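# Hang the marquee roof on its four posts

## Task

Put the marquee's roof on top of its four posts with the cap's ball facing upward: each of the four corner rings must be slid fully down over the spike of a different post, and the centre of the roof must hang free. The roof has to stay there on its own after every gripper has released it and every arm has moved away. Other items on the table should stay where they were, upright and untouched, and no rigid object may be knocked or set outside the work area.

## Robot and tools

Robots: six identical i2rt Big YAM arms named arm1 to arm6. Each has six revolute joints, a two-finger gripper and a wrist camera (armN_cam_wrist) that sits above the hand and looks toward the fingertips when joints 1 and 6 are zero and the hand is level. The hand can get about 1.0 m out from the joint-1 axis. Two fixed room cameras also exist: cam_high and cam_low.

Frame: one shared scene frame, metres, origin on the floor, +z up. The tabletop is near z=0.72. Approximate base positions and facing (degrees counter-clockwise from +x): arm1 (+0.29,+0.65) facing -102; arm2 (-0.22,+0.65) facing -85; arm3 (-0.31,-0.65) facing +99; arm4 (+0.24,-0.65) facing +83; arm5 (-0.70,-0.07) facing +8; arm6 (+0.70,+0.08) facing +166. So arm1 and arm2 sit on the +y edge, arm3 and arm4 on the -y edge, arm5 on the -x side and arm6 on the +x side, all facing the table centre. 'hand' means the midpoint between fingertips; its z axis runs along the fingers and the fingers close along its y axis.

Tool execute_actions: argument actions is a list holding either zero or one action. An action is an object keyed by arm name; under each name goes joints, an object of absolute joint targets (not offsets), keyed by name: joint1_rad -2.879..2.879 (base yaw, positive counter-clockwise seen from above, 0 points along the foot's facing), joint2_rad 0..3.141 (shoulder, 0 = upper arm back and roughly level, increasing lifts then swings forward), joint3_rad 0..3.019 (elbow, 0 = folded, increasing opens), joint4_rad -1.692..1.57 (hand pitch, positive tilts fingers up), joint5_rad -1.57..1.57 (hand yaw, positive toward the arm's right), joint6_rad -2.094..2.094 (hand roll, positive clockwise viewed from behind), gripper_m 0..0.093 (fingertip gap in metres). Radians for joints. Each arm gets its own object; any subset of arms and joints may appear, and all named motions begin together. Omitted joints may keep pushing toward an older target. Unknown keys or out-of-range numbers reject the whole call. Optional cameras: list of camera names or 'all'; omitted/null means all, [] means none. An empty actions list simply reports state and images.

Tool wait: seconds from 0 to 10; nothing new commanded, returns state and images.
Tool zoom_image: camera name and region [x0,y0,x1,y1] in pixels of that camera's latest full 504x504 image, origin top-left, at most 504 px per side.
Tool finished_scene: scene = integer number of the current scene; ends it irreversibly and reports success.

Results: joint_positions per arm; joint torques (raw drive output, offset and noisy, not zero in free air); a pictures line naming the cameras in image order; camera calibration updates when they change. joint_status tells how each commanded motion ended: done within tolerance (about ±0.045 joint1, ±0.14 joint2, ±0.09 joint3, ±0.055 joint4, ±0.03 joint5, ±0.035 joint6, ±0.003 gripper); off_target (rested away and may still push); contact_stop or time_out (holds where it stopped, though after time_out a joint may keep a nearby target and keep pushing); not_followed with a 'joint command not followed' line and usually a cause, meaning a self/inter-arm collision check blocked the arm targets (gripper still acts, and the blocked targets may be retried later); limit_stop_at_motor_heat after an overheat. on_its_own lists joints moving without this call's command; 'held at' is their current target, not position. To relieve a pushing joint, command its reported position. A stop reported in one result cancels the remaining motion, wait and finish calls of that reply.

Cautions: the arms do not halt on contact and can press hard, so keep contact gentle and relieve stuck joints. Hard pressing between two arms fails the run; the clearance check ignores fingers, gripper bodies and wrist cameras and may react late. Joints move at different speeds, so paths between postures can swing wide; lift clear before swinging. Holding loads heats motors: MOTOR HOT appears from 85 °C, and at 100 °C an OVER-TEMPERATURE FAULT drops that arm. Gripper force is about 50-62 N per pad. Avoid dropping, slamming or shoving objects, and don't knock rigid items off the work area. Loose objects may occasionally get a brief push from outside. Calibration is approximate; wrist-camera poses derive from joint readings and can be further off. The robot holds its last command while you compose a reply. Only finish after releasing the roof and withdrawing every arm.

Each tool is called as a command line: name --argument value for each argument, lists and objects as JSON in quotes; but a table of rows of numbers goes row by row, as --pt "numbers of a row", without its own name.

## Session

execute_actions --actions '[]'

zoom_image --camera "cam_high" --region '[110, 130, 380, 360]'

Scene clock: 0.00 s.
Joint torques (N m, as the arm reports them, + toward a larger angle): no reading
Motor temperatures (°C, as the motors report them): arm1=[24 27 25 23 24 23] | arm2=[25 24 26 24 24 23] | arm3=[26 26 24 25 23 23] | arm4=[26 25 27 25 23 24] | arm5=[26 24 27 25 26 26] | arm6=[25 25 24 24 25 26]
arm1.joint_positions: joint1_rad=+0.245 joint2_rad=+0.437 joint3_rad=+0.555 joint4_rad=-1.251 joint5_rad=+0.212 joint6_rad=-0.409 gripper_m=+0.095
arm1.joint_status: not commanded
arm1.hand: x=+0.2691 y=+0.4582 z=+0.9926 quat_wxyz=(-0.042, -0.518, -0.821, +0.236) (m; scene frame)
arm2.joint_positions: joint1_rad=-0.366 joint2_rad=+0.535 joint3_rad=+0.408 joint4_rad=-1.014 joint5_rad=-0.239 joint6_rad=+0.295 gripper_m=+0.095
arm2.joint_status: not commanded
arm2.hand: x=-0.2454 y=+0.4381 z=+0.9305 quat_wxyz=(-0.236, -0.845, -0.475, +0.064) (m; scene frame)
arm3.joint_positions: joint1_rad=+0.111 joint2_rad=+0.342 joint3_rad=+0.660 joint4_rad=-1.409 joint5_rad=+0.301 joint6_rad=+0.515 gripper_m=+0.094
arm3.joint_status: not commanded
arm3.hand: x=-0.2956 y=-0.4815 z=+0.9613 quat_wxyz=(-0.228, +0.545, -0.792, -0.155) (m; scene frame)
arm4.joint_positions: joint1_rad=-0.202 joint2_rad=+0.477 joint3_rad=+0.482 joint4_rad=-1.115 joint5_rad=-0.158 joint6_rad=-0.533 gripper_m=+0.095
arm4.joint_status: not commanded
arm4.hand: x=+0.2863 y=-0.4468 z=+0.9177 quat_wxyz=(-0.191, +0.756, -0.609, -0.146) (m; scene frame)
arm5.joint_positions: joint1_rad=+0.407 joint2_rad=+0.389 joint3_rad=+0.612 joint4_rad=-1.291 joint5_rad=+0.083 joint6_rad=+0.245 gripper_m=+0.094
arm5.joint_status: not commanded
arm5.hand: x=-0.5345 y=+0.0195 z=+0.9414 quat_wxyz=(-0.243, +0.151, -0.956, -0.066) (m; scene frame)
arm6.joint_positions: joint1_rad=-0.303 joint2_rad=+0.495 joint3_rad=+0.446 joint4_rad=-1.065 joint5_rad=-0.289 joint6_rad=-0.198 gripper_m=+0.095
arm6.joint_status: not commanded
arm6.hand: x=+0.4975 y=+0.1505 z=+0.9185 quat_wxyz=(+0.049, +0.955, -0.144, -0.256) (m; scene frame)
pictures: arm1_cam_wrist, arm2_cam_wrist, arm3_cam_wrist, arm4_cam_wrist, arm5_cam_wrist, arm6_cam_wrist, cam_high, cam_low
Images, in order (width x height): arm1_cam_wrist 504x504, arm2_cam_wrist 504x504, arm3_cam_wrist 504x504, arm4_cam_wrist 504x504, arm5_cam_wrist 504x504, arm6_cam_wrist 504x504, cam_high 504x504, cam_low 504x504.

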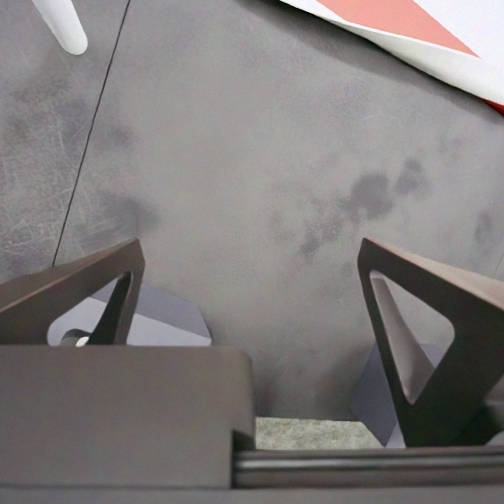

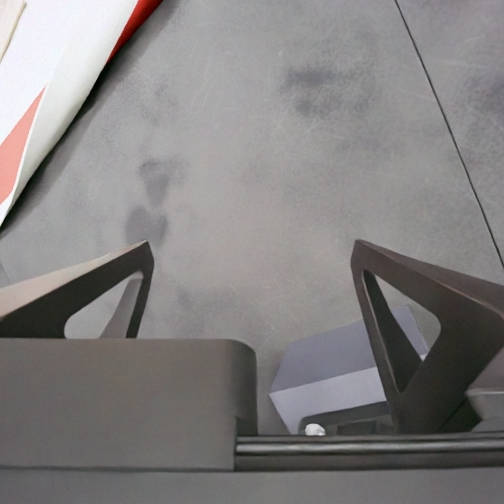

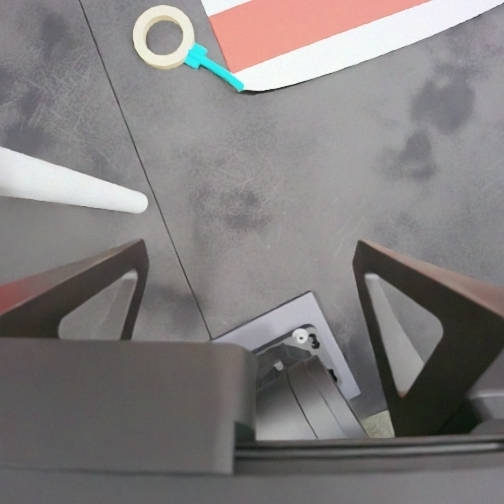

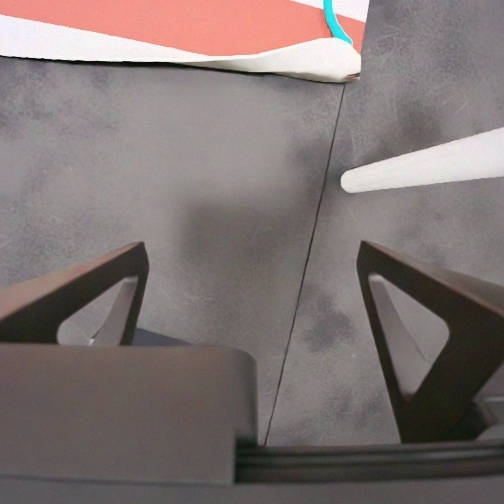

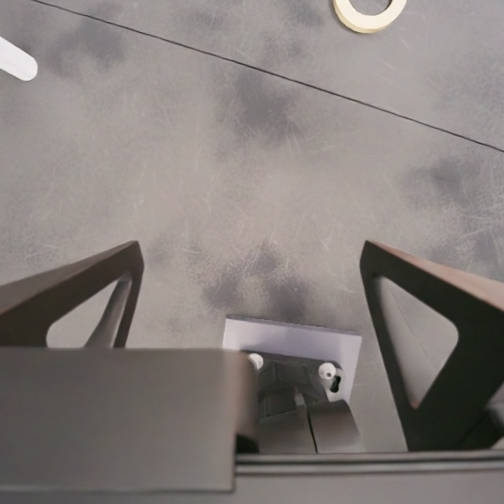

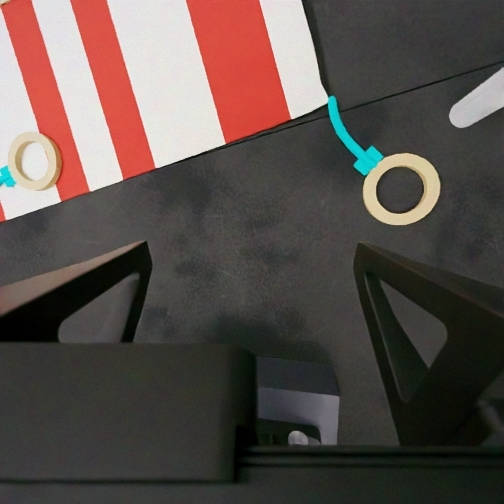

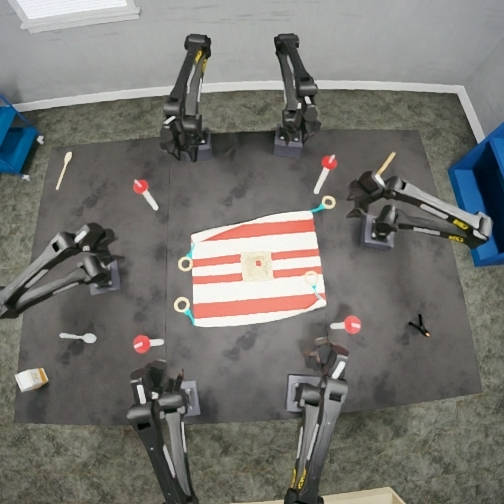

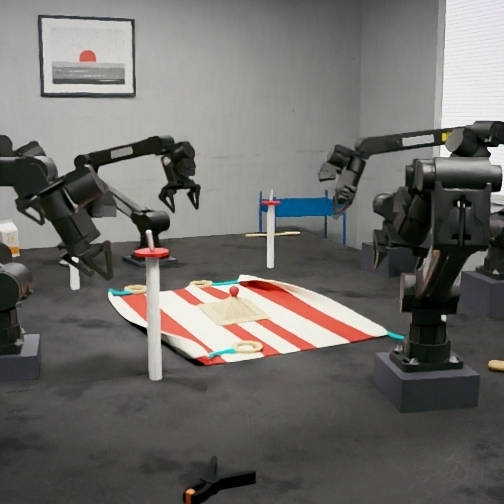

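Region (110, 130, 380, 360) of cam_high's 504x504 image, scaled by 1.867, with more detail than that image has; it fills the top 429 rows of this view, and the rest is white.

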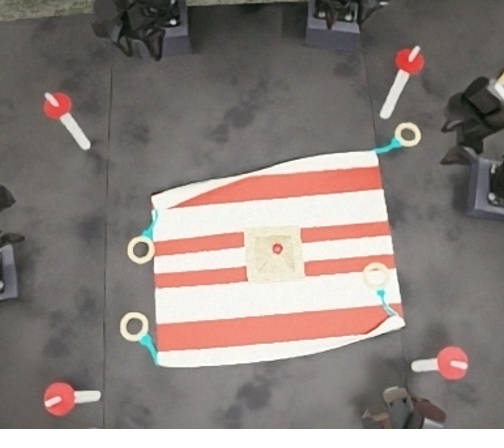

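execute_actions --actions '[{"arm2":{"joints":{"joint1_rad":-0.158,"joint2_rad":2.29,"joint3_rad":1.89,"joint4_rad":-1.13,"joint5_rad":0,"joint6_rad":0.7}},"arm3":{"joints":{"joint1_rad":-0.133,"joint2_rad":1.637,"joint3_rad":1.088,"joint4_rad":-0.98,"joint5_rad":0,"joint6_rad":2.06}},"arm4":{"joints":{"joint1_rad":-0.018,"joint2_rad":1.905,"joint3_rad":1.358,"joint4_rad":-0.975,"joint5_rad":0,"joint6_rad":-0.48}},"arm5":{"joints":{"joint1_rad":0,"joint2_rad":0.1,"joint3_rad":0.5,"joint4_rad":-1.5}},"arm6":{"joints":{"joint1_rad":-0.1,"joint2_rad":1.225,"joint3_rad":0.395,"joint4_rad":-0.375,"joint5_rad":0,"joint6_rad":-1.2,"gripper_m":0}}}]' --cameras '[]'

execute_actions --actions '[{"arm6":{"joints":{"joint1_rad":-0.48}}}]' --cameras '["arm2_cam_wrist","arm3_cam_wrist","arm4_cam_wrist","arm6_cam_wrist","cam_high"]'

Scene clock: 11.77 s.
Joint torques (N m, as the arm reports them, + toward a larger angle): arm1=[-0.44  3.83 12.54  1.47  0.12 -0.16] | arm2=[  1.25 -21.36  10.29   0.35   0.08  -0.01] | arm3=[ -0.53 -12.13   8.91   0.56  -0.15   0.02] | arm4=[ -0.71 -19.55  12.13   0.65   0.06   0.26] | arm5=[ 0.28  5.15  7.8   0.89 -0.04  0.06] | arm6=[ 1.18 -5.35  5.58  1.42  0.07 -0.23]
Motor temperatures (°C, as the motors report them): arm1=[24 27 30 23 24 23] | arm2=[25 25 30 24 24 23] | arm3=[26 26 27 25 23 23] | arm4=[26 26 31 25 23 24] | arm5=[26 24 30 25 26 26] | arm6=[25 25 28 24 25 26]
arm1.joint_positions: joint1_rad=+0.245 joint2_rad=+0.437 joint3_rad=+0.555 joint4_rad=-1.251 joint5_rad=+0.212 joint6_rad=-0.409 gripper_m=+0.095
arm1.joint_status: not commanded
arm1.hand: x=+0.2691 y=+0.4582 z=+0.9926 quat_wxyz=(-0.042, -0.518, -0.821, +0.236) (m; scene frame)
arm2.joint_positions: joint1_rad=-0.167 joint2_rad=+2.122 joint3_rad=+1.767 joint4_rad=-1.126 joint5_rad=-0.002 joint6_rad=+0.686 gripper_m=+0.095
arm2.joint_status: joint2_rad time_out (moved +1.587 of +1.755); joint3_rad time_out (moved +1.359 of +1.482); the others done
arm2.on_its_own: joint2_rad is held at +2.133, not at your +2.290, since a time_out; joint3_rad is held at +1.794, not at your +1.890, since a time_out
arm2.hand: x=-0.2883 y=-0.0045 z=+0.8565 quat_wxyz=(-0.044, -0.924, -0.381, +0.015) (m; scene frame)
arm3.joint_positions: joint1_rad=-0.129 joint2_rad=+1.623 joint3_rad=+1.082 joint4_rad=-0.981 joint5_rad=+0.004 joint6_rad=+2.050 gripper_m=+0.094
arm3.joint_status: all done
arm3.hand: x=-0.3011 y=-0.2012 z=+0.7936 quat_wxyz=(+0.003, -0.246, -0.969, -0.023) (m; scene frame)
arm4.joint_positions: joint1_rad=-0.024 joint2_rad=+1.927 joint3_rad=+1.317 joint4_rad=-0.980 joint5_rad=-0.002 joint6_rad=-0.491 gripper_m=+0.095
arm4.joint_status: all done
arm4.hand: x=+0.3334 y=-0.1326 z=+0.7669 quat_wxyz=(+0.007, +0.809, -0.588, +0.006) (m; scene frame)
arm5.joint_positions: joint1_rad=+0.003 joint2_rad=+0.097 joint3_rad=+0.498 joint4_rad=-1.491 joint5_rad=+0.083 joint6_rad=+0.245 gripper_m=+0.094
arm5.joint_status: all done
arm5.hand: x=-0.5822 y=-0.0649 z=+0.9010 quat_wxyz=(-0.240, -0.044, -0.970, -0.013) (m; scene frame)
arm6.joint_positions: joint1_rad=-0.103 joint2_rad=+1.223 joint3_rad=+0.406 joint4_rad=-0.391 joint5_rad=-0.003 joint6_rad=-1.182 gripper_m=+0.001
arm6.joint_status: all done
arm6.hand: x=+0.4143 y=+0.1883 z=+0.7819 quat_wxyz=(-0.121, +0.903, +0.392, -0.129) (m; scene frame)
pictures: none
joint command not followed: on one or more control steps a check withheld the commanded joint targets of the arm2 arm, and it was not sent them on those steps.
cause: the commanded joint targets would bring a part of the robot too close to another arm (this arm's wrist (the part past joint 4) and the other arm's wrist (the part past joint 4)); next, command targets that bring no part of the robot closer to that arm.
No camera images: the call's "cameras" was empty. Leave "cameras" out to get every camera's image.

not run: a stop came earlier in this reply.

execute_actions --actions '[{"arm6":{"joints":{"joint1_rad":-0.48,"joint4_rad":-0.43}},"arm3":{"joints":{"joint2_rad":1.69,"joint4_rad":-1.0}},"arm4":{"joints":{"joint4_rad":-0.94}}}]' --cameras '["arm2_cam_wrist","arm3_cam_wrist","arm4_cam_wrist","arm6_cam_wrist","cam_high"]'

Scene clock: 13.47 s.
Joint torques (N m, as the arm reports them, + toward a larger angle): arm1=[-0.31  3.4  12.55  1.38  0.12 -0.14] | arm2=[  1.28 -21.32  10.3    0.34   0.07  -0.01] | arm3=[ -0.58 -12.53   8.52   0.05  -0.16   0.02] | arm4=[ -0.41 -19.67  12.18   1.06   0.06   0.25] | arm5=[ 0.3   5.17  7.79  0.89 -0.05  0.06] | arm6=[ 1.04 -6.54  5.25  0.54  0.01 -0.23]
Motor temperatures (°C, as the motors report them): arm1=[24 27 30 23 24 23] | arm2=[25 25 30 24 24 23] | arm3=[26 26 27 25 23 23] | arm4=[26 26 31 25 23 24] | arm5=[26 24 30 25 26 26] | arm6=[25 25 27 24 25 26]
arm1.joint_positions: joint1_rad=+0.245 joint2_rad=+0.437 joint3_rad=+0.555 joint4_rad=-1.251 joint5_rad=+0.212 joint6_rad=-0.409 gripper_m=+0.095
arm1.joint_status: not commanded
arm1.hand: x=+0.2691 y=+0.4582 z=+0.9926 quat_wxyz=(-0.042, -0.518, -0.821, +0.236) (m; scene frame)
arm2.joint_positions: joint1_rad=-0.167 joint2_rad=+2.122 joint3_rad=+1.767 joint4_rad=-1.126 joint5_rad=-0.002 joint6_rad=+0.686 gripper_m=+0.095
arm2.joint_status: not commanded
arm2.on_its_own: joint2_rad is held at +2.133, not at your +2.290, since a time_out; joint3_rad is held at +1.794, not at your +1.890, since a time_out
arm2.hand: x=-0.2883 y=-0.0045 z=+0.8565 quat_wxyz=(-0.044, -0.924, -0.381, +0.015) (m; scene frame)
arm3.joint_positions: joint1_rad=-0.129 joint2_rad=+1.675 joint3_rad=+1.082 joint4_rad=-0.991 joint5_rad=+0.004 joint6_rad=+2.050 gripper_m=+0.094
arm3.joint_status: all done
arm3.hand: x=-0.3012 y=-0.2076 z=+0.7718 quat_wxyz=(-0.004, -0.246, -0.969, +0.007) (m; scene frame)
arm4.joint_positions: joint1_rad=-0.024 joint2_rad=+1.927 joint3_rad=+1.317 joint4_rad=-0.956 joint5_rad=-0.002 joint6_rad=-0.491 gripper_m=+0.095
arm4.joint_status: all done
arm4.hand: x=+0.3344 y=-0.1268 z=+0.7669 quat_wxyz=(-0.004, +0.809, -0.588, +0.001) (m; scene frame)
arm5.joint_positions: joint1_rad=+0.003 joint2_rad=+0.097 joint3_rad=+0.498 joint4_rad=-1.491 joint5_rad=+0.083 joint6_rad=+0.245 gripper_m=+0.094
arm5.joint_status: not commanded
arm5.hand: x=-0.5822 y=-0.0649 z=+0.9010 quat_wxyz=(-0.240, -0.044, -0.970, -0.013) (m; scene frame)
arm6.joint_positions: joint1_rad=-0.478 joint2_rad=+1.223 joint3_rad=+0.406 joint4_rad=-0.420 joint5_rad=-0.001 joint6_rad=-1.183 gripper_m=+0.001
arm6.joint_status: all done
arm6.hand: x=+0.4791 y=+0.2811 z=+0.7794 quat_wxyz=(-0.133, +0.962, +0.218, -0.093) (m; scene frame)
pictures: arm2_cam_wrist, arm3_cam_wrist, arm4_cam_wrist, arm6_cam_wrist, cam_high
camera_calibration (this result's frames):
arm2_cam_wrist: T_world_to_cam=[[-0.692456, 0.719633, -0.0513061, -0.15331], [0.591412, 0.606929, 0.530913, -0.273994], [0.413202, 0.337291, -0.845872, 0.969557], [0, 0, 0, 1]] pos_world=[-0.34474, -0.0504004, 0.957722]
arm3_cam_wrist: T_world_to_cam=[[-0.466976, -0.884047, 0.0198584, -0.342508], [-0.719362, 0.392853, 0.572874, -0.566715], [-0.514249, 0.253233, -0.819403, 0.649099], [0, 0, 0, 1]] pos_world=[-0.233818, -0.24453, 0.863332]
arm4_cam_wrist: T_world_to_cam=[[0.955396, 0.294938, -0.0151532, -0.265787], [0.248924, -0.77661, 0.578717, -0.621005], [0.158917, -0.556676, -0.815388, 0.62468], [0, 0, 0, 1]] pos_world=[0.309243, -0.0561444, 0.864715]
arm6_cam_wrist: T_world_to_cam=[[-0.399195, 0.871073, 0.286138, -0.282177], [0.855557, 0.241693, 0.457827, -0.828972], [0.329643, 0.42757, -0.841736, 0.496351], [0, 0, 0, 1]] pos_world=[0.432971, 0.233929, 0.878064]
Images, in order (width x height): arm2_cam_wrist 504x504, arm3_cam_wrist 504x504, arm4_cam_wrist 504x504, arm6_cam_wrist 504x504, cam_high 504x504.

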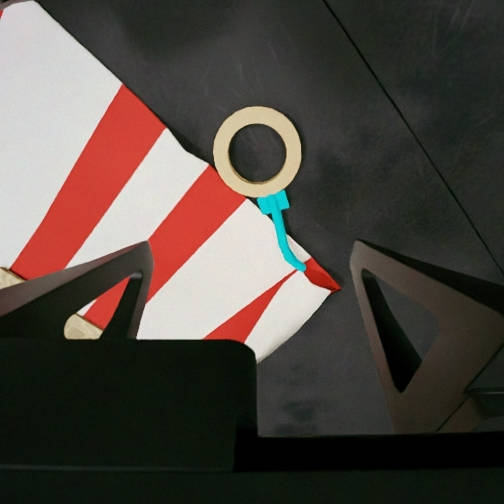

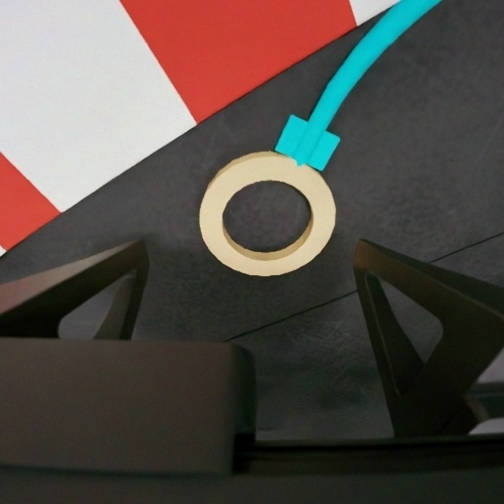

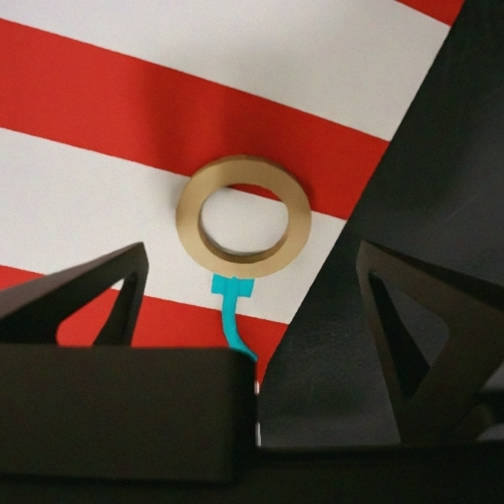

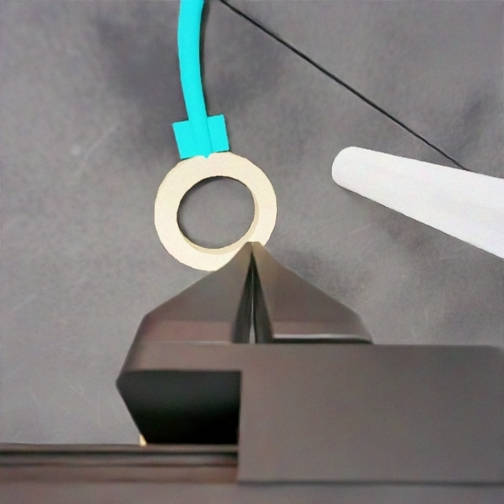

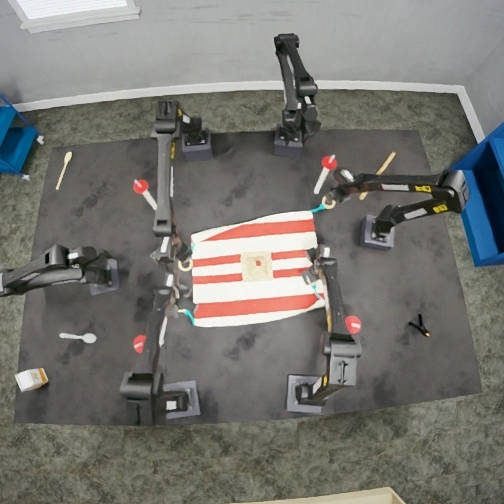

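execute_actions --actions '[{"arm6":{"joints":{"joint1_rad":-0.44,"joint2_rad":1.415,"joint3_rad":0.343,"joint4_rad":-0.165}},"arm3":{"joints":{"joint2_rad":1.72,"joint3_rad":1.01,"joint4_rad":-0.875}},"arm4":{"joints":{"joint1_rad":-0.005,"joint2_rad":1.98,"joint4_rad":-0.885}}}]' --cameras '["arm3_cam_wrist","arm4_cam_wrist","arm6_cam_wrist"]'

Scene clock: 16.93 s.
Joint torques (N m, as the arm reports them, + toward a larger angle): arm1=[-0.8   3.25 12.51  1.44  0.13 -0.14] | arm2=[  1.25 -21.32  10.29   0.34   0.07  -0.01] | arm3=[ -0.6  -12.67   6.72   0.8   -0.16   0.02] | arm4=[ -0.13 -18.63  11.41   1.01   0.04   0.26] | arm5=[ 0.29  5.14  7.82  0.89 -0.05  0.06] | arm6=[ 2.22 -5.64  4.16  1.56 -0.02 -0.26]
Motor temperatures (°C, as the motors report them): arm1=[24 27 31 23 24 23] | arm2=[25 26 31 24 24 23] | arm3=[26 26 27 25 23 23] | arm4=[26 27 32 25 23 24] | arm5=[26 24 30 25 26 26] | arm6=[25 25 27 24 25 26]
arm1.joint_positions: joint1_rad=+0.245 joint2_rad=+0.437 joint3_rad=+0.555 joint4_rad=-1.251 joint5_rad=+0.212 joint6_rad=-0.409 gripper_m=+0.095
arm1.joint_status: not commanded
arm1.hand: x=+0.2691 y=+0.4582 z=+0.9926 quat_wxyz=(-0.042, -0.518, -0.821, +0.236) (m; scene frame)
arm2.joint_positions: joint1_rad=-0.167 joint2_rad=+2.122 joint3_rad=+1.767 joint4_rad=-1.126 joint5_rad=-0.002 joint6_rad=+0.686 gripper_m=+0.095
arm2.joint_status: not commanded
arm2.on_its_own: joint2_rad is held at +2.133, not at your +2.290, since a time_out; joint3_rad is held at +1.794, not at your +1.890, since a time_out
arm2.hand: x=-0.2883 y=-0.0045 z=+0.8565 quat_wxyz=(-0.044, -0.924, -0.381, +0.015) (m; scene frame)
arm3.joint_positions: joint1_rad=-0.129 joint2_rad=+1.704 joint3_rad=+1.017 joint4_rad=-0.885 joint5_rad=+0.004 joint6_rad=+2.051 gripper_m=+0.094
arm3.joint_status: all done
arm3.hand: x=-0.3013 y=-0.2158 z=+0.7395 quat_wxyz=(-0.003, -0.246, -0.969, +0.001) (m; scene frame)
arm4.joint_positions: joint1_rad=-0.016 joint2_rad=+1.981 joint3_rad=+1.322 joint4_rad=-0.901 joint5_rad=-0.002 joint6_rad=-0.491 gripper_m=+0.095
arm4.joint_status: all done
arm4.hand: x=+0.3320 y=-0.1179 z=+0.7407 quat_wxyz=(-0.006, +0.811, -0.585, +0.000) (m; scene frame)
arm5.joint_positions: joint1_rad=+0.003 joint2_rad=+0.097 joint3_rad=+0.498 joint4_rad=-1.491 joint5_rad=+0.083 joint6_rad=+0.245 gripper_m=+0.094
arm5.joint_status: not commanded
arm5.hand: x=-0.5822 y=-0.0649 z=+0.9010 quat_wxyz=(-0.240, -0.044, -0.970, -0.013) (m; scene frame)
arm6.joint_positions: joint1_rad=-0.445 joint2_rad=+1.405 joint3_rad=+0.347 joint4_rad=-0.180 joint5_rad=-0.001 joint6_rad=-1.183 gripper_m=+0.001
arm6.joint_status: all done
arm6.hand: x=+0.4764 y=+0.2705 z=+0.7305 quat_wxyz=(-0.130, +0.959, +0.234, -0.095) (m; scene frame)
pictures: arm3_cam_wrist, arm4_cam_wrist, arm6_cam_wrist
camera_calibration (this result's frames):
arm3_cam_wrist: T_world_to_cam=[[-0.467302, -0.884037, 0.0103259, -0.342223], [-0.71933, 0.386976, 0.576901, -0.549305], [-0.513998, 0.262159, -0.816749, 0.62472], [0, 0, 0, 1]] pos_world=[-0.233948, -0.253746, 0.830668]
arm4_cam_wrist: T_world_to_cam=[[0.95312, 0.302347, -0.0121909, -0.267069], [0.254243, -0.778332, 0.574073, -0.596878], [0.16408, -0.55026, -0.818713, 0.610156], [0, 0, 0, 1]] pos_world=[0.306186, -0.0480771, 0.838939]
arm6_cam_wrist: T_world_to_cam=[[-0.428081, 0.857604, 0.285064, -0.241786], [0.84672, 0.27033, 0.458244, -0.805596], [0.315931, 0.437535, -0.841874, 0.464528], [0, 0, 0, 1]] pos_world=[0.431851, 0.221886, 0.829157]
Images, in order (width x height): arm3_cam_wrist 504x504, arm4_cam_wrist 504x504, arm6_cam_wrist 504x504.

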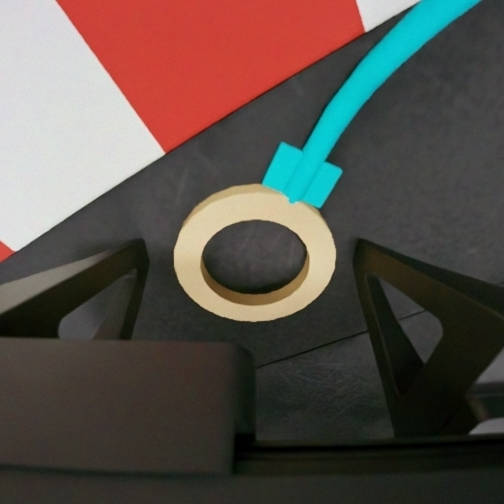

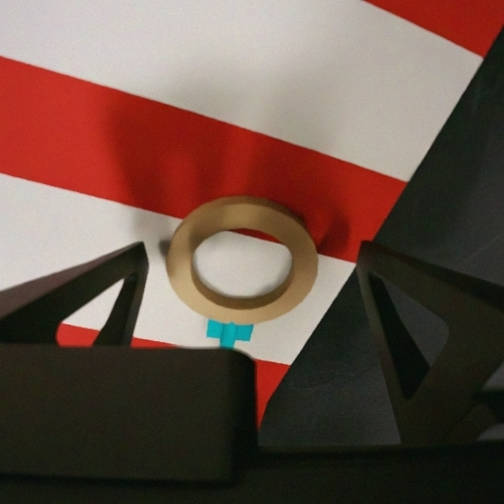

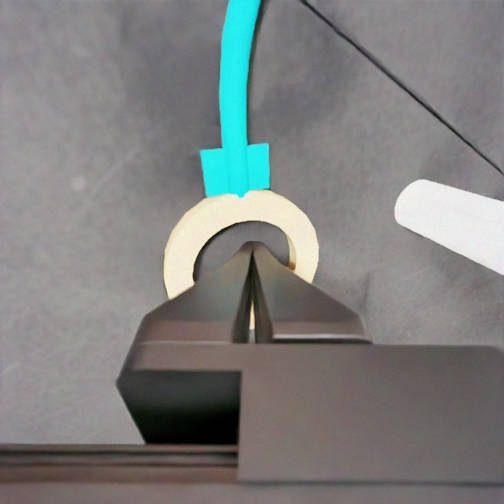

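execute_actions --actions '[{"arm6":{"joints":{"joint2_rad":1.37,"joint4_rad":-0.40}},"arm3":{"joints":{"gripper_m":0.05}},"arm4":{"joints":{"joint2_rad":2.005}}}]' --cameras '[]'

execute_actions --actions '[{"arm6":{"joints":{"joint1_rad":0.05}},"arm3":{"joints":{"joint2_rad":1.33,"joint3_rad":1.04,"joint4_rad":-1.27,"joint6_rad":1.2,"joint1_rad":-0.25}},"arm4":{"joints":{"gripper_m":0.05}}}]' --cameras '["arm3_cam_wrist","arm4_cam_wrist","arm6_cam_wrist","arm2_cam_wrist","cam_high"]'

Scene clock: 19.67 s.
Joint torques (N m, as the arm reports them, + toward a larger angle): arm1=[-0.21  3.37 12.53  1.4   0.12 -0.13] | arm2=[  1.25 -21.27  10.28   0.36   0.07   0.  ] | arm3=[ -0.53 -12.28   6.76   0.8   -0.14   0.01] | arm4=[ -0.73 -17.7   11.39   1.08   0.1    0.24] | arm5=[ 0.34  5.16  7.81  0.88 -0.05  0.06] | arm6=[ 1.51 -5.23  4.58 -0.3  -0.07 -0.26]
Motor temperatures (°C, as the motors report them): arm1=[24 27 32 23 24 23] | arm2=[25 26 31 24 24 23] | arm3=[26 26 26 25 23 23] | arm4=[26 27 32 25 23 24] | arm5=[26 24 31 25 26 26] | arm6=[25 26 27 24 25 26]
arm1.joint_positions: joint1_rad=+0.245 joint2_rad=+0.437 joint3_rad=+0.555 joint4_rad=-1.251 joint5_rad=+0.212 joint6_rad=-0.409 gripper_m=+0.095
arm1.joint_status: not commanded
arm1.hand: x=+0.2691 y=+0.4582 z=+0.9926 quat_wxyz=(-0.042, -0.518, -0.821, +0.236) (m; scene frame)
arm2.joint_positions: joint1_rad=-0.167 joint2_rad=+2.122 joint3_rad=+1.767 joint4_rad=-1.126 joint5_rad=-0.002 joint6_rad=+0.686 gripper_m=+0.095
arm2.joint_status: not commanded
arm2.on_its_own: joint2_rad is held at +2.133, not at your +2.290, since a time_out; joint3_rad is held at +1.794, not at your +1.890, since a time_out
arm2.hand: x=-0.2883 y=-0.0045 z=+0.8565 quat_wxyz=(-0.044, -0.924, -0.381, +0.015) (m; scene frame)
arm3.joint_positions: joint1_rad=-0.129 joint2_rad=+1.704 joint3_rad=+1.017 joint4_rad=-0.885 joint5_rad=+0.003 joint6_rad=+2.051 gripper_m=+0.067
arm3.joint_status: gripper_m off_target (ended at +0.067, target +0.050)
arm3.hand: x=-0.3013 y=-0.2158 z=+0.7395 quat_wxyz=(-0.003, -0.246, -0.969, +0.001) (m; scene frame)
arm4.joint_positions: joint1_rad=-0.016 joint2_rad=+1.995 joint3_rad=+1.322 joint4_rad=-0.901 joint5_rad=-0.002 joint6_rad=-0.491 gripper_m=+0.095
arm4.joint_status: all done
arm4.hand: x=+0.3317 y=-0.1201 z=+0.7334 quat_wxyz=(+0.000, +0.811, -0.585, +0.003) (m; scene frame)
arm5.joint_positions: joint1_rad=+0.003 joint2_rad=+0.097 joint3_rad=+0.498 joint4_rad=-1.491 joint5_rad=+0.083 joint6_rad=+0.245 gripper_m=+0.094
arm5.joint_status: not commanded
arm5.hand: x=-0.5822 y=-0.0649 z=+0.9010 quat_wxyz=(-0.240, -0.044, -0.970, -0.013) (m; scene frame)
arm6.joint_positions: joint1_rad=-0.445 joint2_rad=+1.362 joint3_rad=+0.348 joint4_rad=-0.376 joint5_rad=-0.001 joint6_rad=-1.184 gripper_m=+0.001
arm6.joint_status: all done
arm6.hand: x=+0.5058 y=+0.2455 z=+0.7296 quat_wxyz=(-0.069, +0.968, +0.237, -0.051) (m; scene frame)
pictures: none
No camera images: the call's "cameras" was empty. Leave "cameras" out to get every camera's image.

Scene clock: 21.43 s.
Joint torques (N m, as the arm reports them, + toward a larger angle): arm1=[-0.53  3.01 12.48  1.41  0.12 -0.14] | arm2=[  1.24 -21.31  10.29   0.36   0.07  -0.01] | arm3=[ 0.26 -8.   11.53  0.13 -0.05 -0.16] | arm4=[ -0.64 -17.83  11.32   1.07   0.06   0.23] | arm5=[ 0.32  5.24  7.81  0.87 -0.05  0.06] | arm6=[ 1.78 -5.45  4.57  0.26 -0.38 -0.2 ]
Motor temperatures (°C, as the motors report them): arm1=[24 27 32 23 24 23] | arm2=[25 26 31 24 24 23] | arm3=[26 26 27 25 23 23] | arm4=[26 28 32 25 23 24] | arm5=[26 24 31 25 26 26] | arm6=[25 26 27 24 25 26]
arm1.joint_positions: joint1_rad=+0.245 joint2_rad=+0.437 joint3_rad=+0.555 joint4_rad=-1.251 joint5_rad=+0.212 joint6_rad=-0.409 gripper_m=+0.095
arm1.joint_status: not commanded
arm1.hand: x=+0.2691 y=+0.4582 z=+0.9926 quat_wxyz=(-0.042, -0.518, -0.821, +0.236) (m; scene frame)
arm2.joint_positions: joint1_rad=-0.167 joint2_rad=+2.122 joint3_rad=+1.767 joint4_rad=-1.126 joint5_rad=-0.002 joint6_rad=+0.686 gripper_m=+0.095
arm2.joint_status: not commanded
arm2.on_its_own: joint2_rad is held at +2.133, not at your +2.290, since a time_out; joint3_rad is held at +1.794, not at your +1.890, since a time_out
arm2.hand: x=-0.2883 y=-0.0045 z=+0.8565 quat_wxyz=(-0.044, -0.924, -0.381, +0.015) (m; scene frame)
arm3.joint_positions: joint1_rad=-0.259 joint2_rad=+1.312 joint3_rad=+1.017 joint4_rad=-1.260 joint5_rad=+0.001 joint6_rad=+1.210 gripper_m=+0.067
arm3.joint_status: all done
arm3.hand: x=-0.2563 y=-0.2938 z=+0.8883 quat_wxyz=(-0.003, +0.106, -0.994, -0.006) (m; scene frame)
arm4.joint_positions: joint1_rad=-0.015 joint2_rad=+1.995 joint3_rad=+1.322 joint4_rad=-0.901 joint5_rad=-0.002 joint6_rad=-0.491 gripper_m=+0.066
arm4.joint_status: gripper_m off_target (ended at +0.066, target +0.050)
arm4.hand: x=+0.3308 y=-0.1200 z=+0.7334 quat_wxyz=(+0.000, +0.811, -0.585, +0.003) (m; scene frame)
arm5.joint_positions: joint1_rad=+0.003 joint2_rad=+0.097 joint3_rad=+0.498 joint4_rad=-1.491 joint5_rad=+0.083 joint6_rad=+0.245 gripper_m=+0.094
arm5.joint_status: not commanded
arm5.hand: x=-0.5822 y=-0.0649 z=+0.9010 quat_wxyz=(-0.240, -0.044, -0.970, -0.013) (m; scene frame)
arm6.joint_positions: joint1_rad=+0.041 joint2_rad=+1.361 joint3_rad=+0.348 joint4_rad=-0.386 joint5_rad=+0.010 joint6_rad=-1.185 gripper_m=+0.001
arm6.joint_status: all done
arm6.hand: x=+0.4535 y=+0.1369 z=+0.7297 quat_wxyz=(-0.055, +0.883, +0.462, -0.061) (m; scene frame)
pictures: arm2_cam_wrist, arm3_cam_wrist, arm4_cam_wrist, arm6_cam_wrist, cam_high
camera_calibration (this result's frames):
arm2_cam_wrist: T_world_to_cam=[[-0.692456, 0.719633, -0.0513061, -0.15331], [0.591412, 0.606929, 0.530913, -0.273994], [0.413202, 0.337291, -0.845872, 0.969557], [0, 0, 0, 1]] pos_world=[-0.34474, -0.0504004, 0.957722]
arm3_cam_wrist: T_world_to_cam=[[0.221834, -0.97508, -0.0029232, -0.230085], [-0.796945, -0.183033, 0.575654, -0.758873], [-0.561844, -0.12537, -0.817688, 0.664583], [0, 0, 0, 1]] pos_world=[-0.180348, -0.279932, 0.979598]
arm4_cam_wrist: T_world_to_cam=[[0.952765, 0.303132, -0.01868, -0.260445], [0.256439, -0.770002, 0.58424, -0.601237], [0.162718, -0.561433, -0.811366, 0.596912], [0, 0, 0, 1]] pos_world=[0.305195, -0.0488786, 0.830716]
arm6_cam_wrist: T_world_to_cam=[[-0.812146, 0.565683, 0.142906, 0.181103], [0.544787, 0.647542, 0.53282, -0.718882], [0.208869, 0.510581, -0.834075, 0.562449], [0, 0, 0, 1]] pos_world=[0.421241, 0.075883, 0.826279]
Images, in order (width x height): arm2_cam_wrist 504x504, arm3_cam_wrist 504x504, arm4_cam_wrist 504x504, arm6_cam_wrist 504x504, cam_high 504x504.

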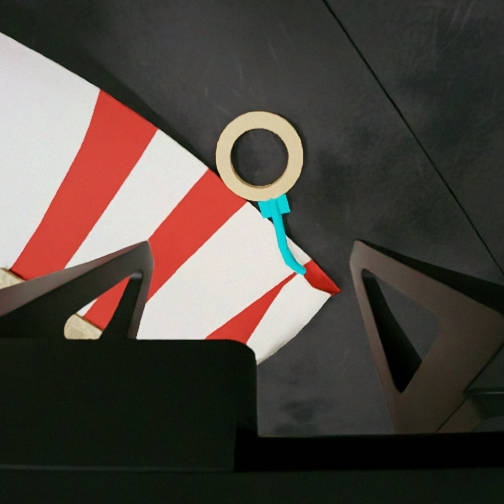

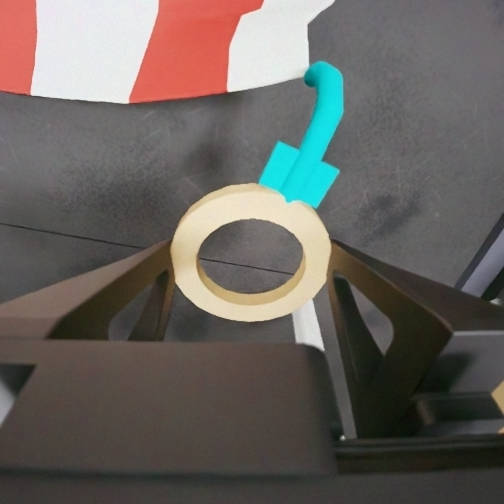

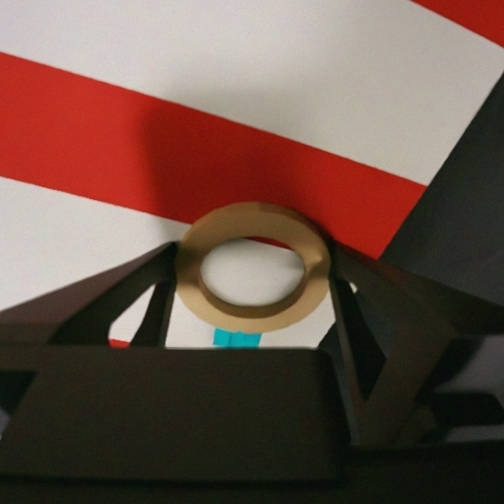

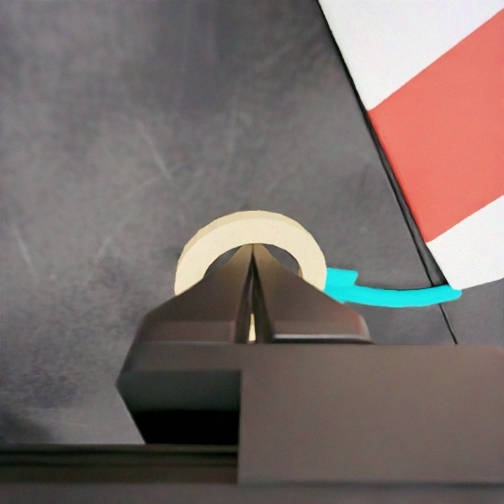

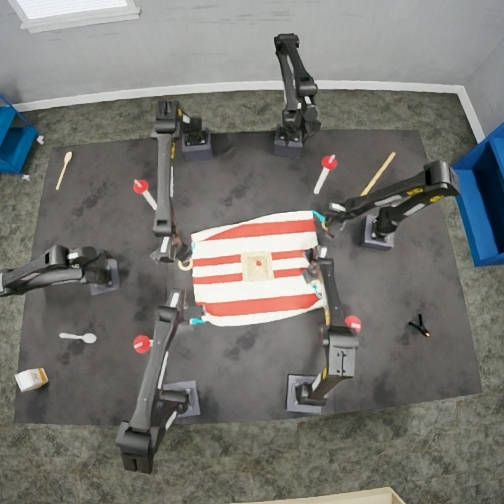

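execute_actions --actions '[{"arm6":{"joints":{"joint1_rad":0.0,"joint2_rad":1.32,"joint3_rad":0.51,"joint4_rad":-0.75,"joint6_rad":0.45}},"arm2":{"joints":{"joint1_rad":-0.197,"joint2_rad":2.315,"joint3_rad":1.855,"joint4_rad":-1.075}}}]' --cameras '[]'

execute_actions --actions '[{"arm6":{"joints":{"gripper_m":0.093}}}]' --cameras '["arm6_cam_wrist","arm2_cam_wrist"]'

Scene clock: 25.40 s.
Joint torques (N m, as the arm reports them, + toward a larger angle): arm1=[-0.14  3.27 12.54  1.31  0.13 -0.16] | arm2=[  0.58 -24.65   9.52   0.43   0.07   0.  ] | arm3=[ 0.33 -8.01 11.54  0.14 -0.05 -0.15] | arm4=[ -0.52 -17.67  11.32   0.98   0.07   0.24] | arm5=[ 0.31  5.17  7.83  0.88 -0.05  0.06] | arm6=[ 1.72 -5.87  7.2  -0.07  0.06  0.04]
Motor temperatures (°C, as the motors report them): arm1=[24 27 32 23 24 23] | arm2=[25 27 32 24 24 23] | arm3=[26 26 27 25 23 23] | arm4=[26 28 33 25 23 24] | arm5=[26 24 31 25 26 26] | arm6=[25 26 27 24 25 26]
arm1.joint_positions: joint1_rad=+0.245 joint2_rad=+0.437 joint3_rad=+0.555 joint4_rad=-1.251 joint5_rad=+0.212 joint6_rad=-0.409 gripper_m=+0.095
arm1.joint_status: not commanded
arm1.hand: x=+0.2691 y=+0.4582 z=+0.9926 quat_wxyz=(-0.042, -0.518, -0.821, +0.236) (m; scene frame)
arm2.joint_positions: joint1_rad=-0.189 joint2_rad=+2.321 joint3_rad=+1.832 joint4_rad=-1.080 joint5_rad=-0.002 joint6_rad=+0.686 gripper_m=+0.095
arm2.joint_status: all done
arm2.hand: x=-0.3026 y=-0.0124 z=+0.7528 quat_wxyz=(-0.006, -0.929, -0.371, -0.006) (m; scene frame)
arm3.joint_positions: joint1_rad=-0.259 joint2_rad=+1.312 joint3_rad=+1.017 joint4_rad=-1.260 joint5_rad=+0.001 joint6_rad=+1.209 gripper_m=+0.067
arm3.joint_status: not commanded
arm3.hand: x=-0.2563 y=-0.2938 z=+0.8883 quat_wxyz=(-0.003, +0.106, -0.994, -0.006) (m; scene frame)
arm4.joint_positions: joint1_rad=-0.015 joint2_rad=+1.995 joint3_rad=+1.322 joint4_rad=-0.901 joint5_rad=-0.002 joint6_rad=-0.491 gripper_m=+0.066
arm4.joint_status: not commanded
arm4.hand: x=+0.3308 y=-0.1200 z=+0.7334 quat_wxyz=(+0.000, +0.811, -0.585, +0.003) (m; scene frame)
arm5.joint_positions: joint1_rad=+0.003 joint2_rad=+0.097 joint3_rad=+0.498 joint4_rad=-1.491 joint5_rad=+0.083 joint6_rad=+0.245 gripper_m=+0.094
arm5.joint_status: not commanded
arm5.hand: x=-0.5822 y=-0.0649 z=+0.9010 quat_wxyz=(-0.240, -0.044, -0.970, -0.013) (m; scene frame)
arm6.joint_positions: joint1_rad=+0.005 joint2_rad=+1.324 joint3_rad=+0.487 joint4_rad=-0.740 joint5_rad=+0.002 joint6_rad=+0.432 gripper_m=+0.001
arm6.joint_status: all done
arm6.hand: x=+0.4590 y=+0.1436 z=+0.7659 quat_wxyz=(+0.000, +0.942, -0.337, +0.007) (m; scene frame)
pictures: none
No camera images: the call's "cameras" was empty. Leave "cameras" out to get every camera's image.

Scene clock: 26.10 s.
Joint torques (N m, as the arm reports them, + toward a larger angle): arm1=[-0.53  3.55 12.55  1.32  0.11 -0.12] | arm2=[  0.59 -24.54   9.44   0.4    0.07   0.  ] | arm3=[ 0.38 -8.08 11.52  0.16 -0.06 -0.15] | arm4=[ -0.4  -17.85  11.31   1.02   0.07   0.22] | arm5=[ 0.29  5.22  7.82  0.9  -0.05  0.06] | arm6=[ 1.13 -7.42  7.37  0.18 -0.07  0.06]
Motor temperatures (°C, as the motors report them): arm1=[24 27 33 23 24 23] | arm2=[25 27 32 24 24 23] | arm3=[26 26 27 25 23 23] | arm4=[26 28 33 25 23 24] | arm5=[26 24 31 25 26 26] | arm6=[25 26 27 24 25 26]
arm1.joint_positions: joint1_rad=+0.245 joint2_rad=+0.437 joint3_rad=+0.555 joint4_rad=-1.251 joint5_rad=+0.212 joint6_rad=-0.409 gripper_m=+0.095
arm1.joint_status: not commanded
arm1.hand: x=+0.2691 y=+0.4582 z=+0.9926 quat_wxyz=(-0.042, -0.518, -0.821, +0.236) (m; scene frame)
arm2.joint_positions: joint1_rad=-0.189 joint2_rad=+2.321 joint3_rad=+1.832 joint4_rad=-1.080 joint5_rad=-0.002 joint6_rad=+0.686 gripper_m=+0.095
arm2.joint_status: not commanded
arm2.hand: x=-0.3026 y=-0.0124 z=+0.7528 quat_wxyz=(-0.006, -0.929, -0.371, -0.006) (m; scene frame)
arm3.joint_positions: joint1_rad=-0.259 joint2_rad=+1.312 joint3_rad=+1.017 joint4_rad=-1.260 joint5_rad=+0.001 joint6_rad=+1.209 gripper_m=+0.067
arm3.joint_status: not commanded
arm3.hand: x=-0.2563 y=-0.2938 z=+0.8883 quat_wxyz=(-0.003, +0.106, -0.994, -0.006) (m; scene frame)
arm4.joint_positions: joint1_rad=-0.015 joint2_rad=+1.995 joint3_rad=+1.322 joint4_rad=-0.901 joint5_rad=-0.002 joint6_rad=-0.491 gripper_m=+0.066
arm4.joint_status: not commanded
arm4.hand: x=+0.3308 y=-0.1200 z=+0.7334 quat_wxyz=(+0.000, +0.811, -0.585, +0.003) (m; scene frame)
arm5.joint_positions: joint1_rad=+0.003 joint2_rad=+0.097 joint3_rad=+0.498 joint4_rad=-1.491 joint5_rad=+0.083 joint6_rad=+0.245 gripper_m=+0.094
arm5.joint_status: not commanded
arm5.hand: x=-0.5822 y=-0.0649 z=+0.9010 quat_wxyz=(-0.240, -0.044, -0.970, -0.013) (m; scene frame)
arm6.joint_positions: joint1_rad=+0.005 joint2_rad=+1.324 joint3_rad=+0.487 joint4_rad=-0.740 joint5_rad=+0.002 joint6_rad=+0.433 gripper_m=+0.093
arm6.joint_status: all done
arm6.hand: x=+0.4590 y=+0.1436 z=+0.7659 quat_wxyz=(+0.000, +0.941, -0.337, +0.007) (m; scene frame)
pictures: arm2_cam_wrist, arm6_cam_wrist
camera_calibration (this result's frames):
arm2_cam_wrist: T_world_to_cam=[[-0.67695, 0.736011, 0.00523135, -0.200567], [0.597898, 0.545747, 0.587094, -0.24678], [0.429252, 0.400561, -0.809502, 0.868595], [0, 0, 0, 1]] pos_world=[-0.361071, -0.0656265, 0.849062]
arm6_cam_wrist: T_world_to_cam=[[0.633196, 0.773968, -0.00591793, -0.402712], [0.623894, -0.505863, 0.595701, -0.664285], [0.45806, -0.380888, -0.803185, 0.57804], [0, 0, 0, 1]] pos_world=[0.404661, 0.195818, 0.857605]
Images, in order (width x height): arm2_cam_wrist 504x504, arm6_cam_wrist 504x504.

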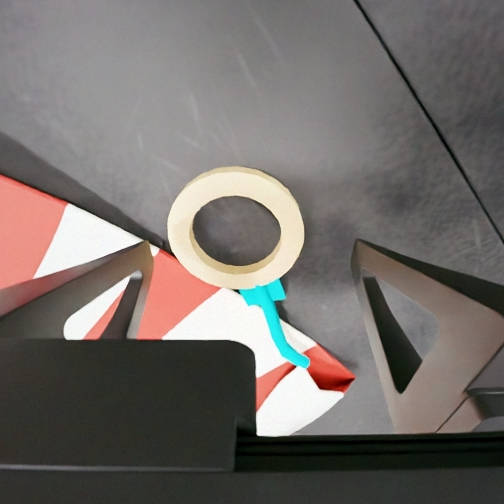

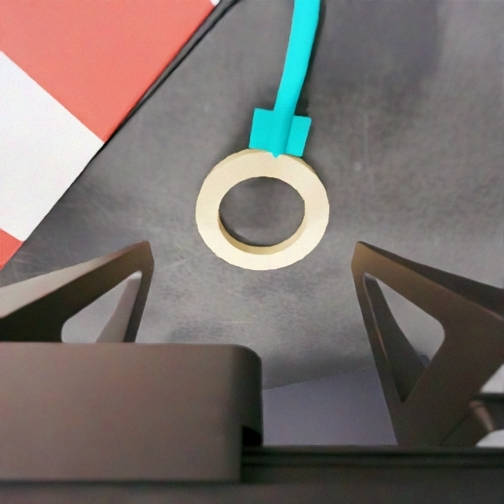

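execute_actions --actions '[{"arm6":{"joints":{"joint1_rad":-0.03,"joint2_rad":1.46,"joint3_rad":0.457,"joint4_rad":-0.56}},"arm2":{"joints":{"joint1_rad":-0.175,"joint2_rad":2.365,"joint4_rad":-1.005}}}]' --cameras '["arm6_cam_wrist","arm2_cam_wrist"]'

Scene clock: 30.27 s.
Joint torques (N m, as the arm reports them, + toward a larger angle): arm1=[-0.18  3.46 12.57  1.37  0.13 -0.15] | arm2=[  2.44 -22.29   9.33   0.79   0.07  -0.01] | arm3=[ 0.33 -7.97 11.54  0.14 -0.05 -0.14] | arm4=[ -0.13 -17.9   11.35   0.97   0.07   0.25] | arm5=[ 0.35  5.08  7.81  0.89 -0.05  0.06] | arm6=[ 1.32 -7.88  3.99  1.41 -0.06 -0.13]
Motor temperatures (°C, as the motors report them): arm1=[24 27 33 23 24 23] | arm2=[25 27 32 24 24 23] | arm3=[26 26 28 25 23 23] | arm4=[26 28 33 25 23 24] | arm5=[26 24 31 25 26 26] | arm6=[25 26 27 24 25 26]
arm1.joint_positions: joint1_rad=+0.245 joint2_rad=+0.437 joint3_rad=+0.555 joint4_rad=-1.251 joint5_rad=+0.212 joint6_rad=-0.409 gripper_m=+0.095
arm1.joint_status: not commanded
arm1.hand: x=+0.2691 y=+0.4582 z=+0.9926 quat_wxyz=(-0.042, -0.518, -0.821, +0.236) (m; scene frame)
arm2.joint_positions: joint1_rad=-0.189 joint2_rad=+2.345 joint3_rad=+1.832 joint4_rad=-1.016 joint5_rad=-0.002 joint6_rad=+0.686 gripper_m=+0.095
arm2.joint_status: all done
arm2.hand: x=-0.3038 y=-0.0230 z=+0.7375 quat_wxyz=(-0.023, -0.928, -0.371, +0.004) (m; scene frame)
arm3.joint_positions: joint1_rad=-0.259 joint2_rad=+1.312 joint3_rad=+1.017 joint4_rad=-1.260 joint5_rad=+0.001 joint6_rad=+1.209 gripper_m=+0.067
arm3.joint_status: not commanded
arm3.hand: x=-0.2563 y=-0.2938 z=+0.8883 quat_wxyz=(-0.003, +0.106, -0.994, -0.006) (m; scene frame)
arm4.joint_positions: joint1_rad=-0.015 joint2_rad=+1.995 joint3_rad=+1.322 joint4_rad=-0.901 joint5_rad=-0.002 joint6_rad=-0.491 gripper_m=+0.066
arm4.joint_status: not commanded
arm4.hand: x=+0.3308 y=-0.1200 z=+0.7334 quat_wxyz=(+0.000, +0.811, -0.585, +0.003) (m; scene frame)
arm5.joint_positions: joint1_rad=+0.003 joint2_rad=+0.097 joint3_rad=+0.498 joint4_rad=-1.491 joint5_rad=+0.083 joint6_rad=+0.245 gripper_m=+0.094
arm5.joint_status: not commanded
arm5.hand: x=-0.5822 y=-0.0649 z=+0.9010 quat_wxyz=(-0.240, -0.044, -0.970, -0.013) (m; scene frame)
arm6.joint_positions: joint1_rad=-0.025 joint2_rad=+1.456 joint3_rad=+0.465 joint4_rad=-0.591 joint5_rad=+0.003 joint6_rad=+0.444 gripper_m=+0.093
arm6.joint_status: all done
arm6.hand: x=+0.4584 y=+0.1515 z=+0.7302 quat_wxyz=(-0.001, +0.934, -0.356, +0.010) (m; scene frame)
pictures: arm2_cam_wrist, arm6_cam_wrist
camera_calibration (this result's frames):
arm2_cam_wrist: T_world_to_cam=[[-0.676609, 0.736066, -0.0201436, -0.174582], [0.601003, 0.567848, 0.562445, -0.211662], [0.425436, 0.368449, -0.826589, 0.871689], [0, 0, 0, 1]] pos_world=[-0.361763, -0.0724775, 0.83606]
arm6_cam_wrist: T_world_to_cam=[[0.664244, 0.747512, -0.00219301, -0.421678], [0.599361, -0.530838, 0.599147, -0.626125], [0.446706, -0.399294, -0.800636, 0.558793], [0, 0, 0, 1]] pos_world=[0.405756, 0.205961, 0.821606]
Images, in order (width x height): arm2_cam_wrist 504x504, arm6_cam_wrist 504x504.

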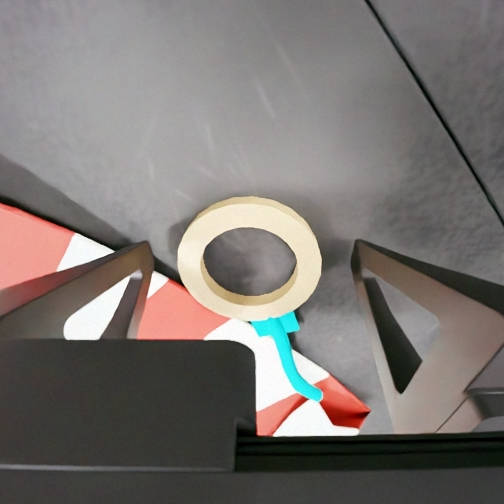

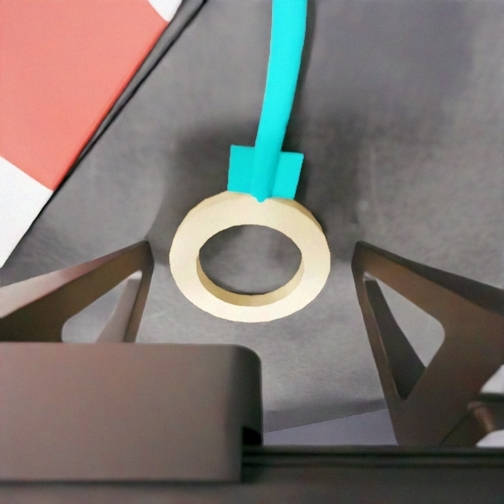

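execute_actions --actions '[{"arm6":{"joints":{"gripper_m":0.05}},"arm2":{"joints":{"joint2_rad":2.385}}}]' --cameras '[]'

execute_actions --actions '[{"arm2":{"joints":{"gripper_m":0.05}}}]' --cameras '["arm6_cam_wrist","arm2_cam_wrist"]'

Scene clock: 31.87 s.
Joint torques (N m, as the arm reports them, + toward a larger angle): arm1=[ 0.08  3.52 12.55  1.48  0.12 -0.14] | arm2=[  2.37 -21.38   9.34   0.67   0.03   0.  ] | arm3=[ 0.39 -7.98 11.5   0.13 -0.05 -0.14] | arm4=[ -0.62 -17.54  11.3    0.98   0.06   0.24] | arm5=[ 0.28  5.15  7.81  0.89 -0.05  0.06] | arm6=[ 0.64 -6.61  4.07  1.07 -0.08 -0.07]
Motor temperatures (°C, as the motors report them): arm1=[24 27 33 23 24 23] | arm2=[25 28 32 24 24 23] | arm3=[26 26 28 25 23 23] | arm4=[26 28 33 25 23 24] | arm5=[26 24 31 25 26 26] | arm6=[25 26 27 24 25 26]
arm1.joint_positions: joint1_rad=+0.245 joint2_rad=+0.437 joint3_rad=+0.555 joint4_rad=-1.251 joint5_rad=+0.212 joint6_rad=-0.409 gripper_m=+0.095
arm1.joint_status: not commanded
arm1.hand: x=+0.2691 y=+0.4582 z=+0.9926 quat_wxyz=(-0.042, -0.518, -0.821, +0.236) (m; scene frame)
arm2.joint_positions: joint1_rad=-0.187 joint2_rad=+2.355 joint3_rad=+1.832 joint4_rad=-1.013 joint5_rad=-0.001 joint6_rad=+0.686 gripper_m=+0.095
arm2.joint_status: all done
arm2.hand: x=-0.3027 y=-0.0217 z=+0.7308 quat_wxyz=(-0.019, -0.928, -0.371, +0.003) (m; scene frame)
arm3.joint_positions: joint1_rad=-0.259 joint2_rad=+1.312 joint3_rad=+1.017 joint4_rad=-1.260 joint5_rad=+0.001 joint6_rad=+1.209 gripper_m=+0.067
arm3.joint_status: not commanded
arm3.hand: x=-0.2563 y=-0.2938 z=+0.8883 quat_wxyz=(-0.003, +0.106, -0.994, -0.006) (m; scene frame)
arm4.joint_positions: joint1_rad=-0.015 joint2_rad=+1.995 joint3_rad=+1.322 joint4_rad=-0.901 joint5_rad=-0.002 joint6_rad=-0.491 gripper_m=+0.066
arm4.joint_status: not commanded
arm4.hand: x=+0.3308 y=-0.1200 z=+0.7334 quat_wxyz=(+0.000, +0.811, -0.585, +0.003) (m; scene frame)
arm5.joint_positions: joint1_rad=+0.003 joint2_rad=+0.097 joint3_rad=+0.498 joint4_rad=-1.491 joint5_rad=+0.083 joint6_rad=+0.245 gripper_m=+0.094
arm5.joint_status: not commanded
arm5.hand: x=-0.5822 y=-0.0649 z=+0.9010 quat_wxyz=(-0.240, -0.044, -0.970, -0.013) (m; scene frame)
arm6.joint_positions: joint1_rad=-0.025 joint2_rad=+1.456 joint3_rad=+0.465 joint4_rad=-0.576 joint5_rad=+0.003 joint6_rad=+0.444 gripper_m=+0.067
arm6.joint_status: gripper_m off_target (ended at +0.067, target +0.050)
arm6.hand: x=+0.4548 y=+0.1526 z=+0.7302 quat_wxyz=(+0.000, +0.934, -0.357, +0.002) (m; scene frame)
pictures: none
No camera images: the call's "cameras" was empty. Leave "cameras" out to get every camera's image.

Scene clock: 32.47 s.
Joint torques (N m, as the arm reports them, + toward a larger angle): arm1=[-0.67  3.41 12.58  1.37  0.12 -0.16] | arm2=[  2.27 -21.52   9.34   0.7    0.04   0.  ] | arm3=[ 0.37 -8.02 11.53  0.12 -0.05 -0.15] | arm4=[ -0.33 -17.62  11.29   0.94   0.06   0.26] | arm5=[ 0.36  5.17  7.79  0.89 -0.04  0.06] | arm6=[ 1.15 -6.57  4.23  1.16 -0.05 -0.04]
Motor temperatures (°C, as the motors report them): arm1=[24 27 33 23 24 23] | arm2=[25 28 32 24 24 23] | arm3=[26 26 28 25 23 23] | arm4=[26 28 33 25 23 24] | arm5=[26 24 31 25 26 26] | arm6=[25 26 27 24 25 26]
arm1.joint_positions: joint1_rad=+0.245 joint2_rad=+0.437 joint3_rad=+0.555 joint4_rad=-1.251 joint5_rad=+0.212 joint6_rad=-0.409 gripper_m=+0.095
arm1.joint_status: not commanded
arm1.hand: x=+0.2691 y=+0.4582 z=+0.9926 quat_wxyz=(-0.042, -0.518, -0.821, +0.236) (m; scene frame)
arm2.joint_positions: joint1_rad=-0.187 joint2_rad=+2.356 joint3_rad=+1.832 joint4_rad=-1.013 joint5_rad=-0.001 joint6_rad=+0.686 gripper_m=+0.066
arm2.joint_status: gripper_m off_target (ended at +0.066, target +0.050)
arm2.hand: x=-0.3024 y=-0.0216 z=+0.7303 quat_wxyz=(-0.019, -0.928, -0.372, +0.003) (m; scene frame)
arm3.joint_positions: joint1_rad=-0.259 joint2_rad=+1.312 joint3_rad=+1.017 joint4_rad=-1.260 joint5_rad=+0.001 joint6_rad=+1.209 gripper_m=+0.067
arm3.joint_status: not commanded
arm3.hand: x=-0.2563 y=-0.2938 z=+0.8883 quat_wxyz=(-0.003, +0.106, -0.994, -0.006) (m; scene frame)
arm4.joint_positions: joint1_rad=-0.015 joint2_rad=+1.995 joint3_rad=+1.322 joint4_rad=-0.901 joint5_rad=-0.002 joint6_rad=-0.491 gripper_m=+0.066
arm4.joint_status: not commanded
arm4.hand: x=+0.3308 y=-0.1200 z=+0.7334 quat_wxyz=(+0.000, +0.811, -0.585, +0.003) (m; scene frame)
arm5.joint_positions: joint1_rad=+0.003 joint2_rad=+0.097 joint3_rad=+0.498 joint4_rad=-1.491 joint5_rad=+0.083 joint6_rad=+0.245 gripper_m=+0.094
arm5.joint_status: not commanded
arm5.hand: x=-0.5822 y=-0.0649 z=+0.9010 quat_wxyz=(-0.240, -0.044, -0.970, -0.013) (m; scene frame)
arm6.joint_positions: joint1_rad=-0.025 joint2_rad=+1.456 joint3_rad=+0.465 joint4_rad=-0.576 joint5_rad=+0.003 joint6_rad=+0.444 gripper_m=+0.067
arm6.joint_status: not commanded
arm6.hand: x=+0.4548 y=+0.1526 z=+0.7302 quat_wxyz=(+0.000, +0.934, -0.357, +0.002) (m; scene frame)
pictures: arm2_cam_wrist, arm6_cam_wrist
camera_calibration (this result's frames):
arm2_cam_wrist: T_world_to_cam=[[-0.678058, 0.734873, -0.0141097, -0.179723], [0.599974, 0.564473, 0.566923, -0.212903], [0.424581, 0.375941, -0.82365, 0.86237], [0, 0, 0, 1]] pos_world=[-0.360272, -0.0719485, 0.828455]
arm6_cam_wrist: T_world_to_cam=[[0.664775, 0.746984, -0.00940446, -0.414948], [0.607741, -0.533451, 0.588286, -0.618944], [0.434424, -0.396794, -0.808598, 0.571853], [0, 0, 0, 1]] pos_world=[0.403579, 0.206691, 0.822613]
Images, in order (width x height): arm2_cam_wrist 504x504, arm6_cam_wrist 504x504.

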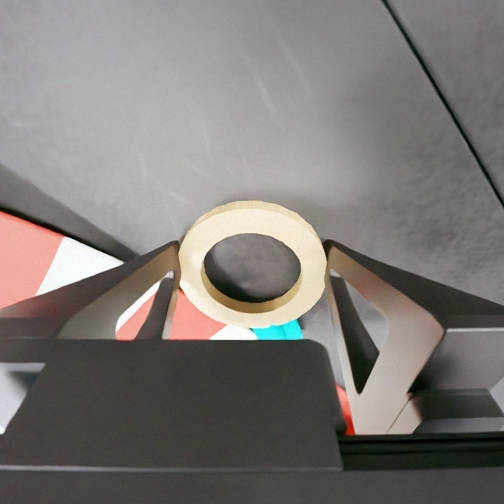

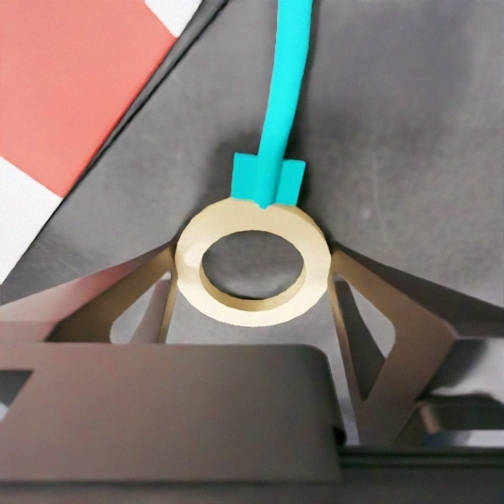

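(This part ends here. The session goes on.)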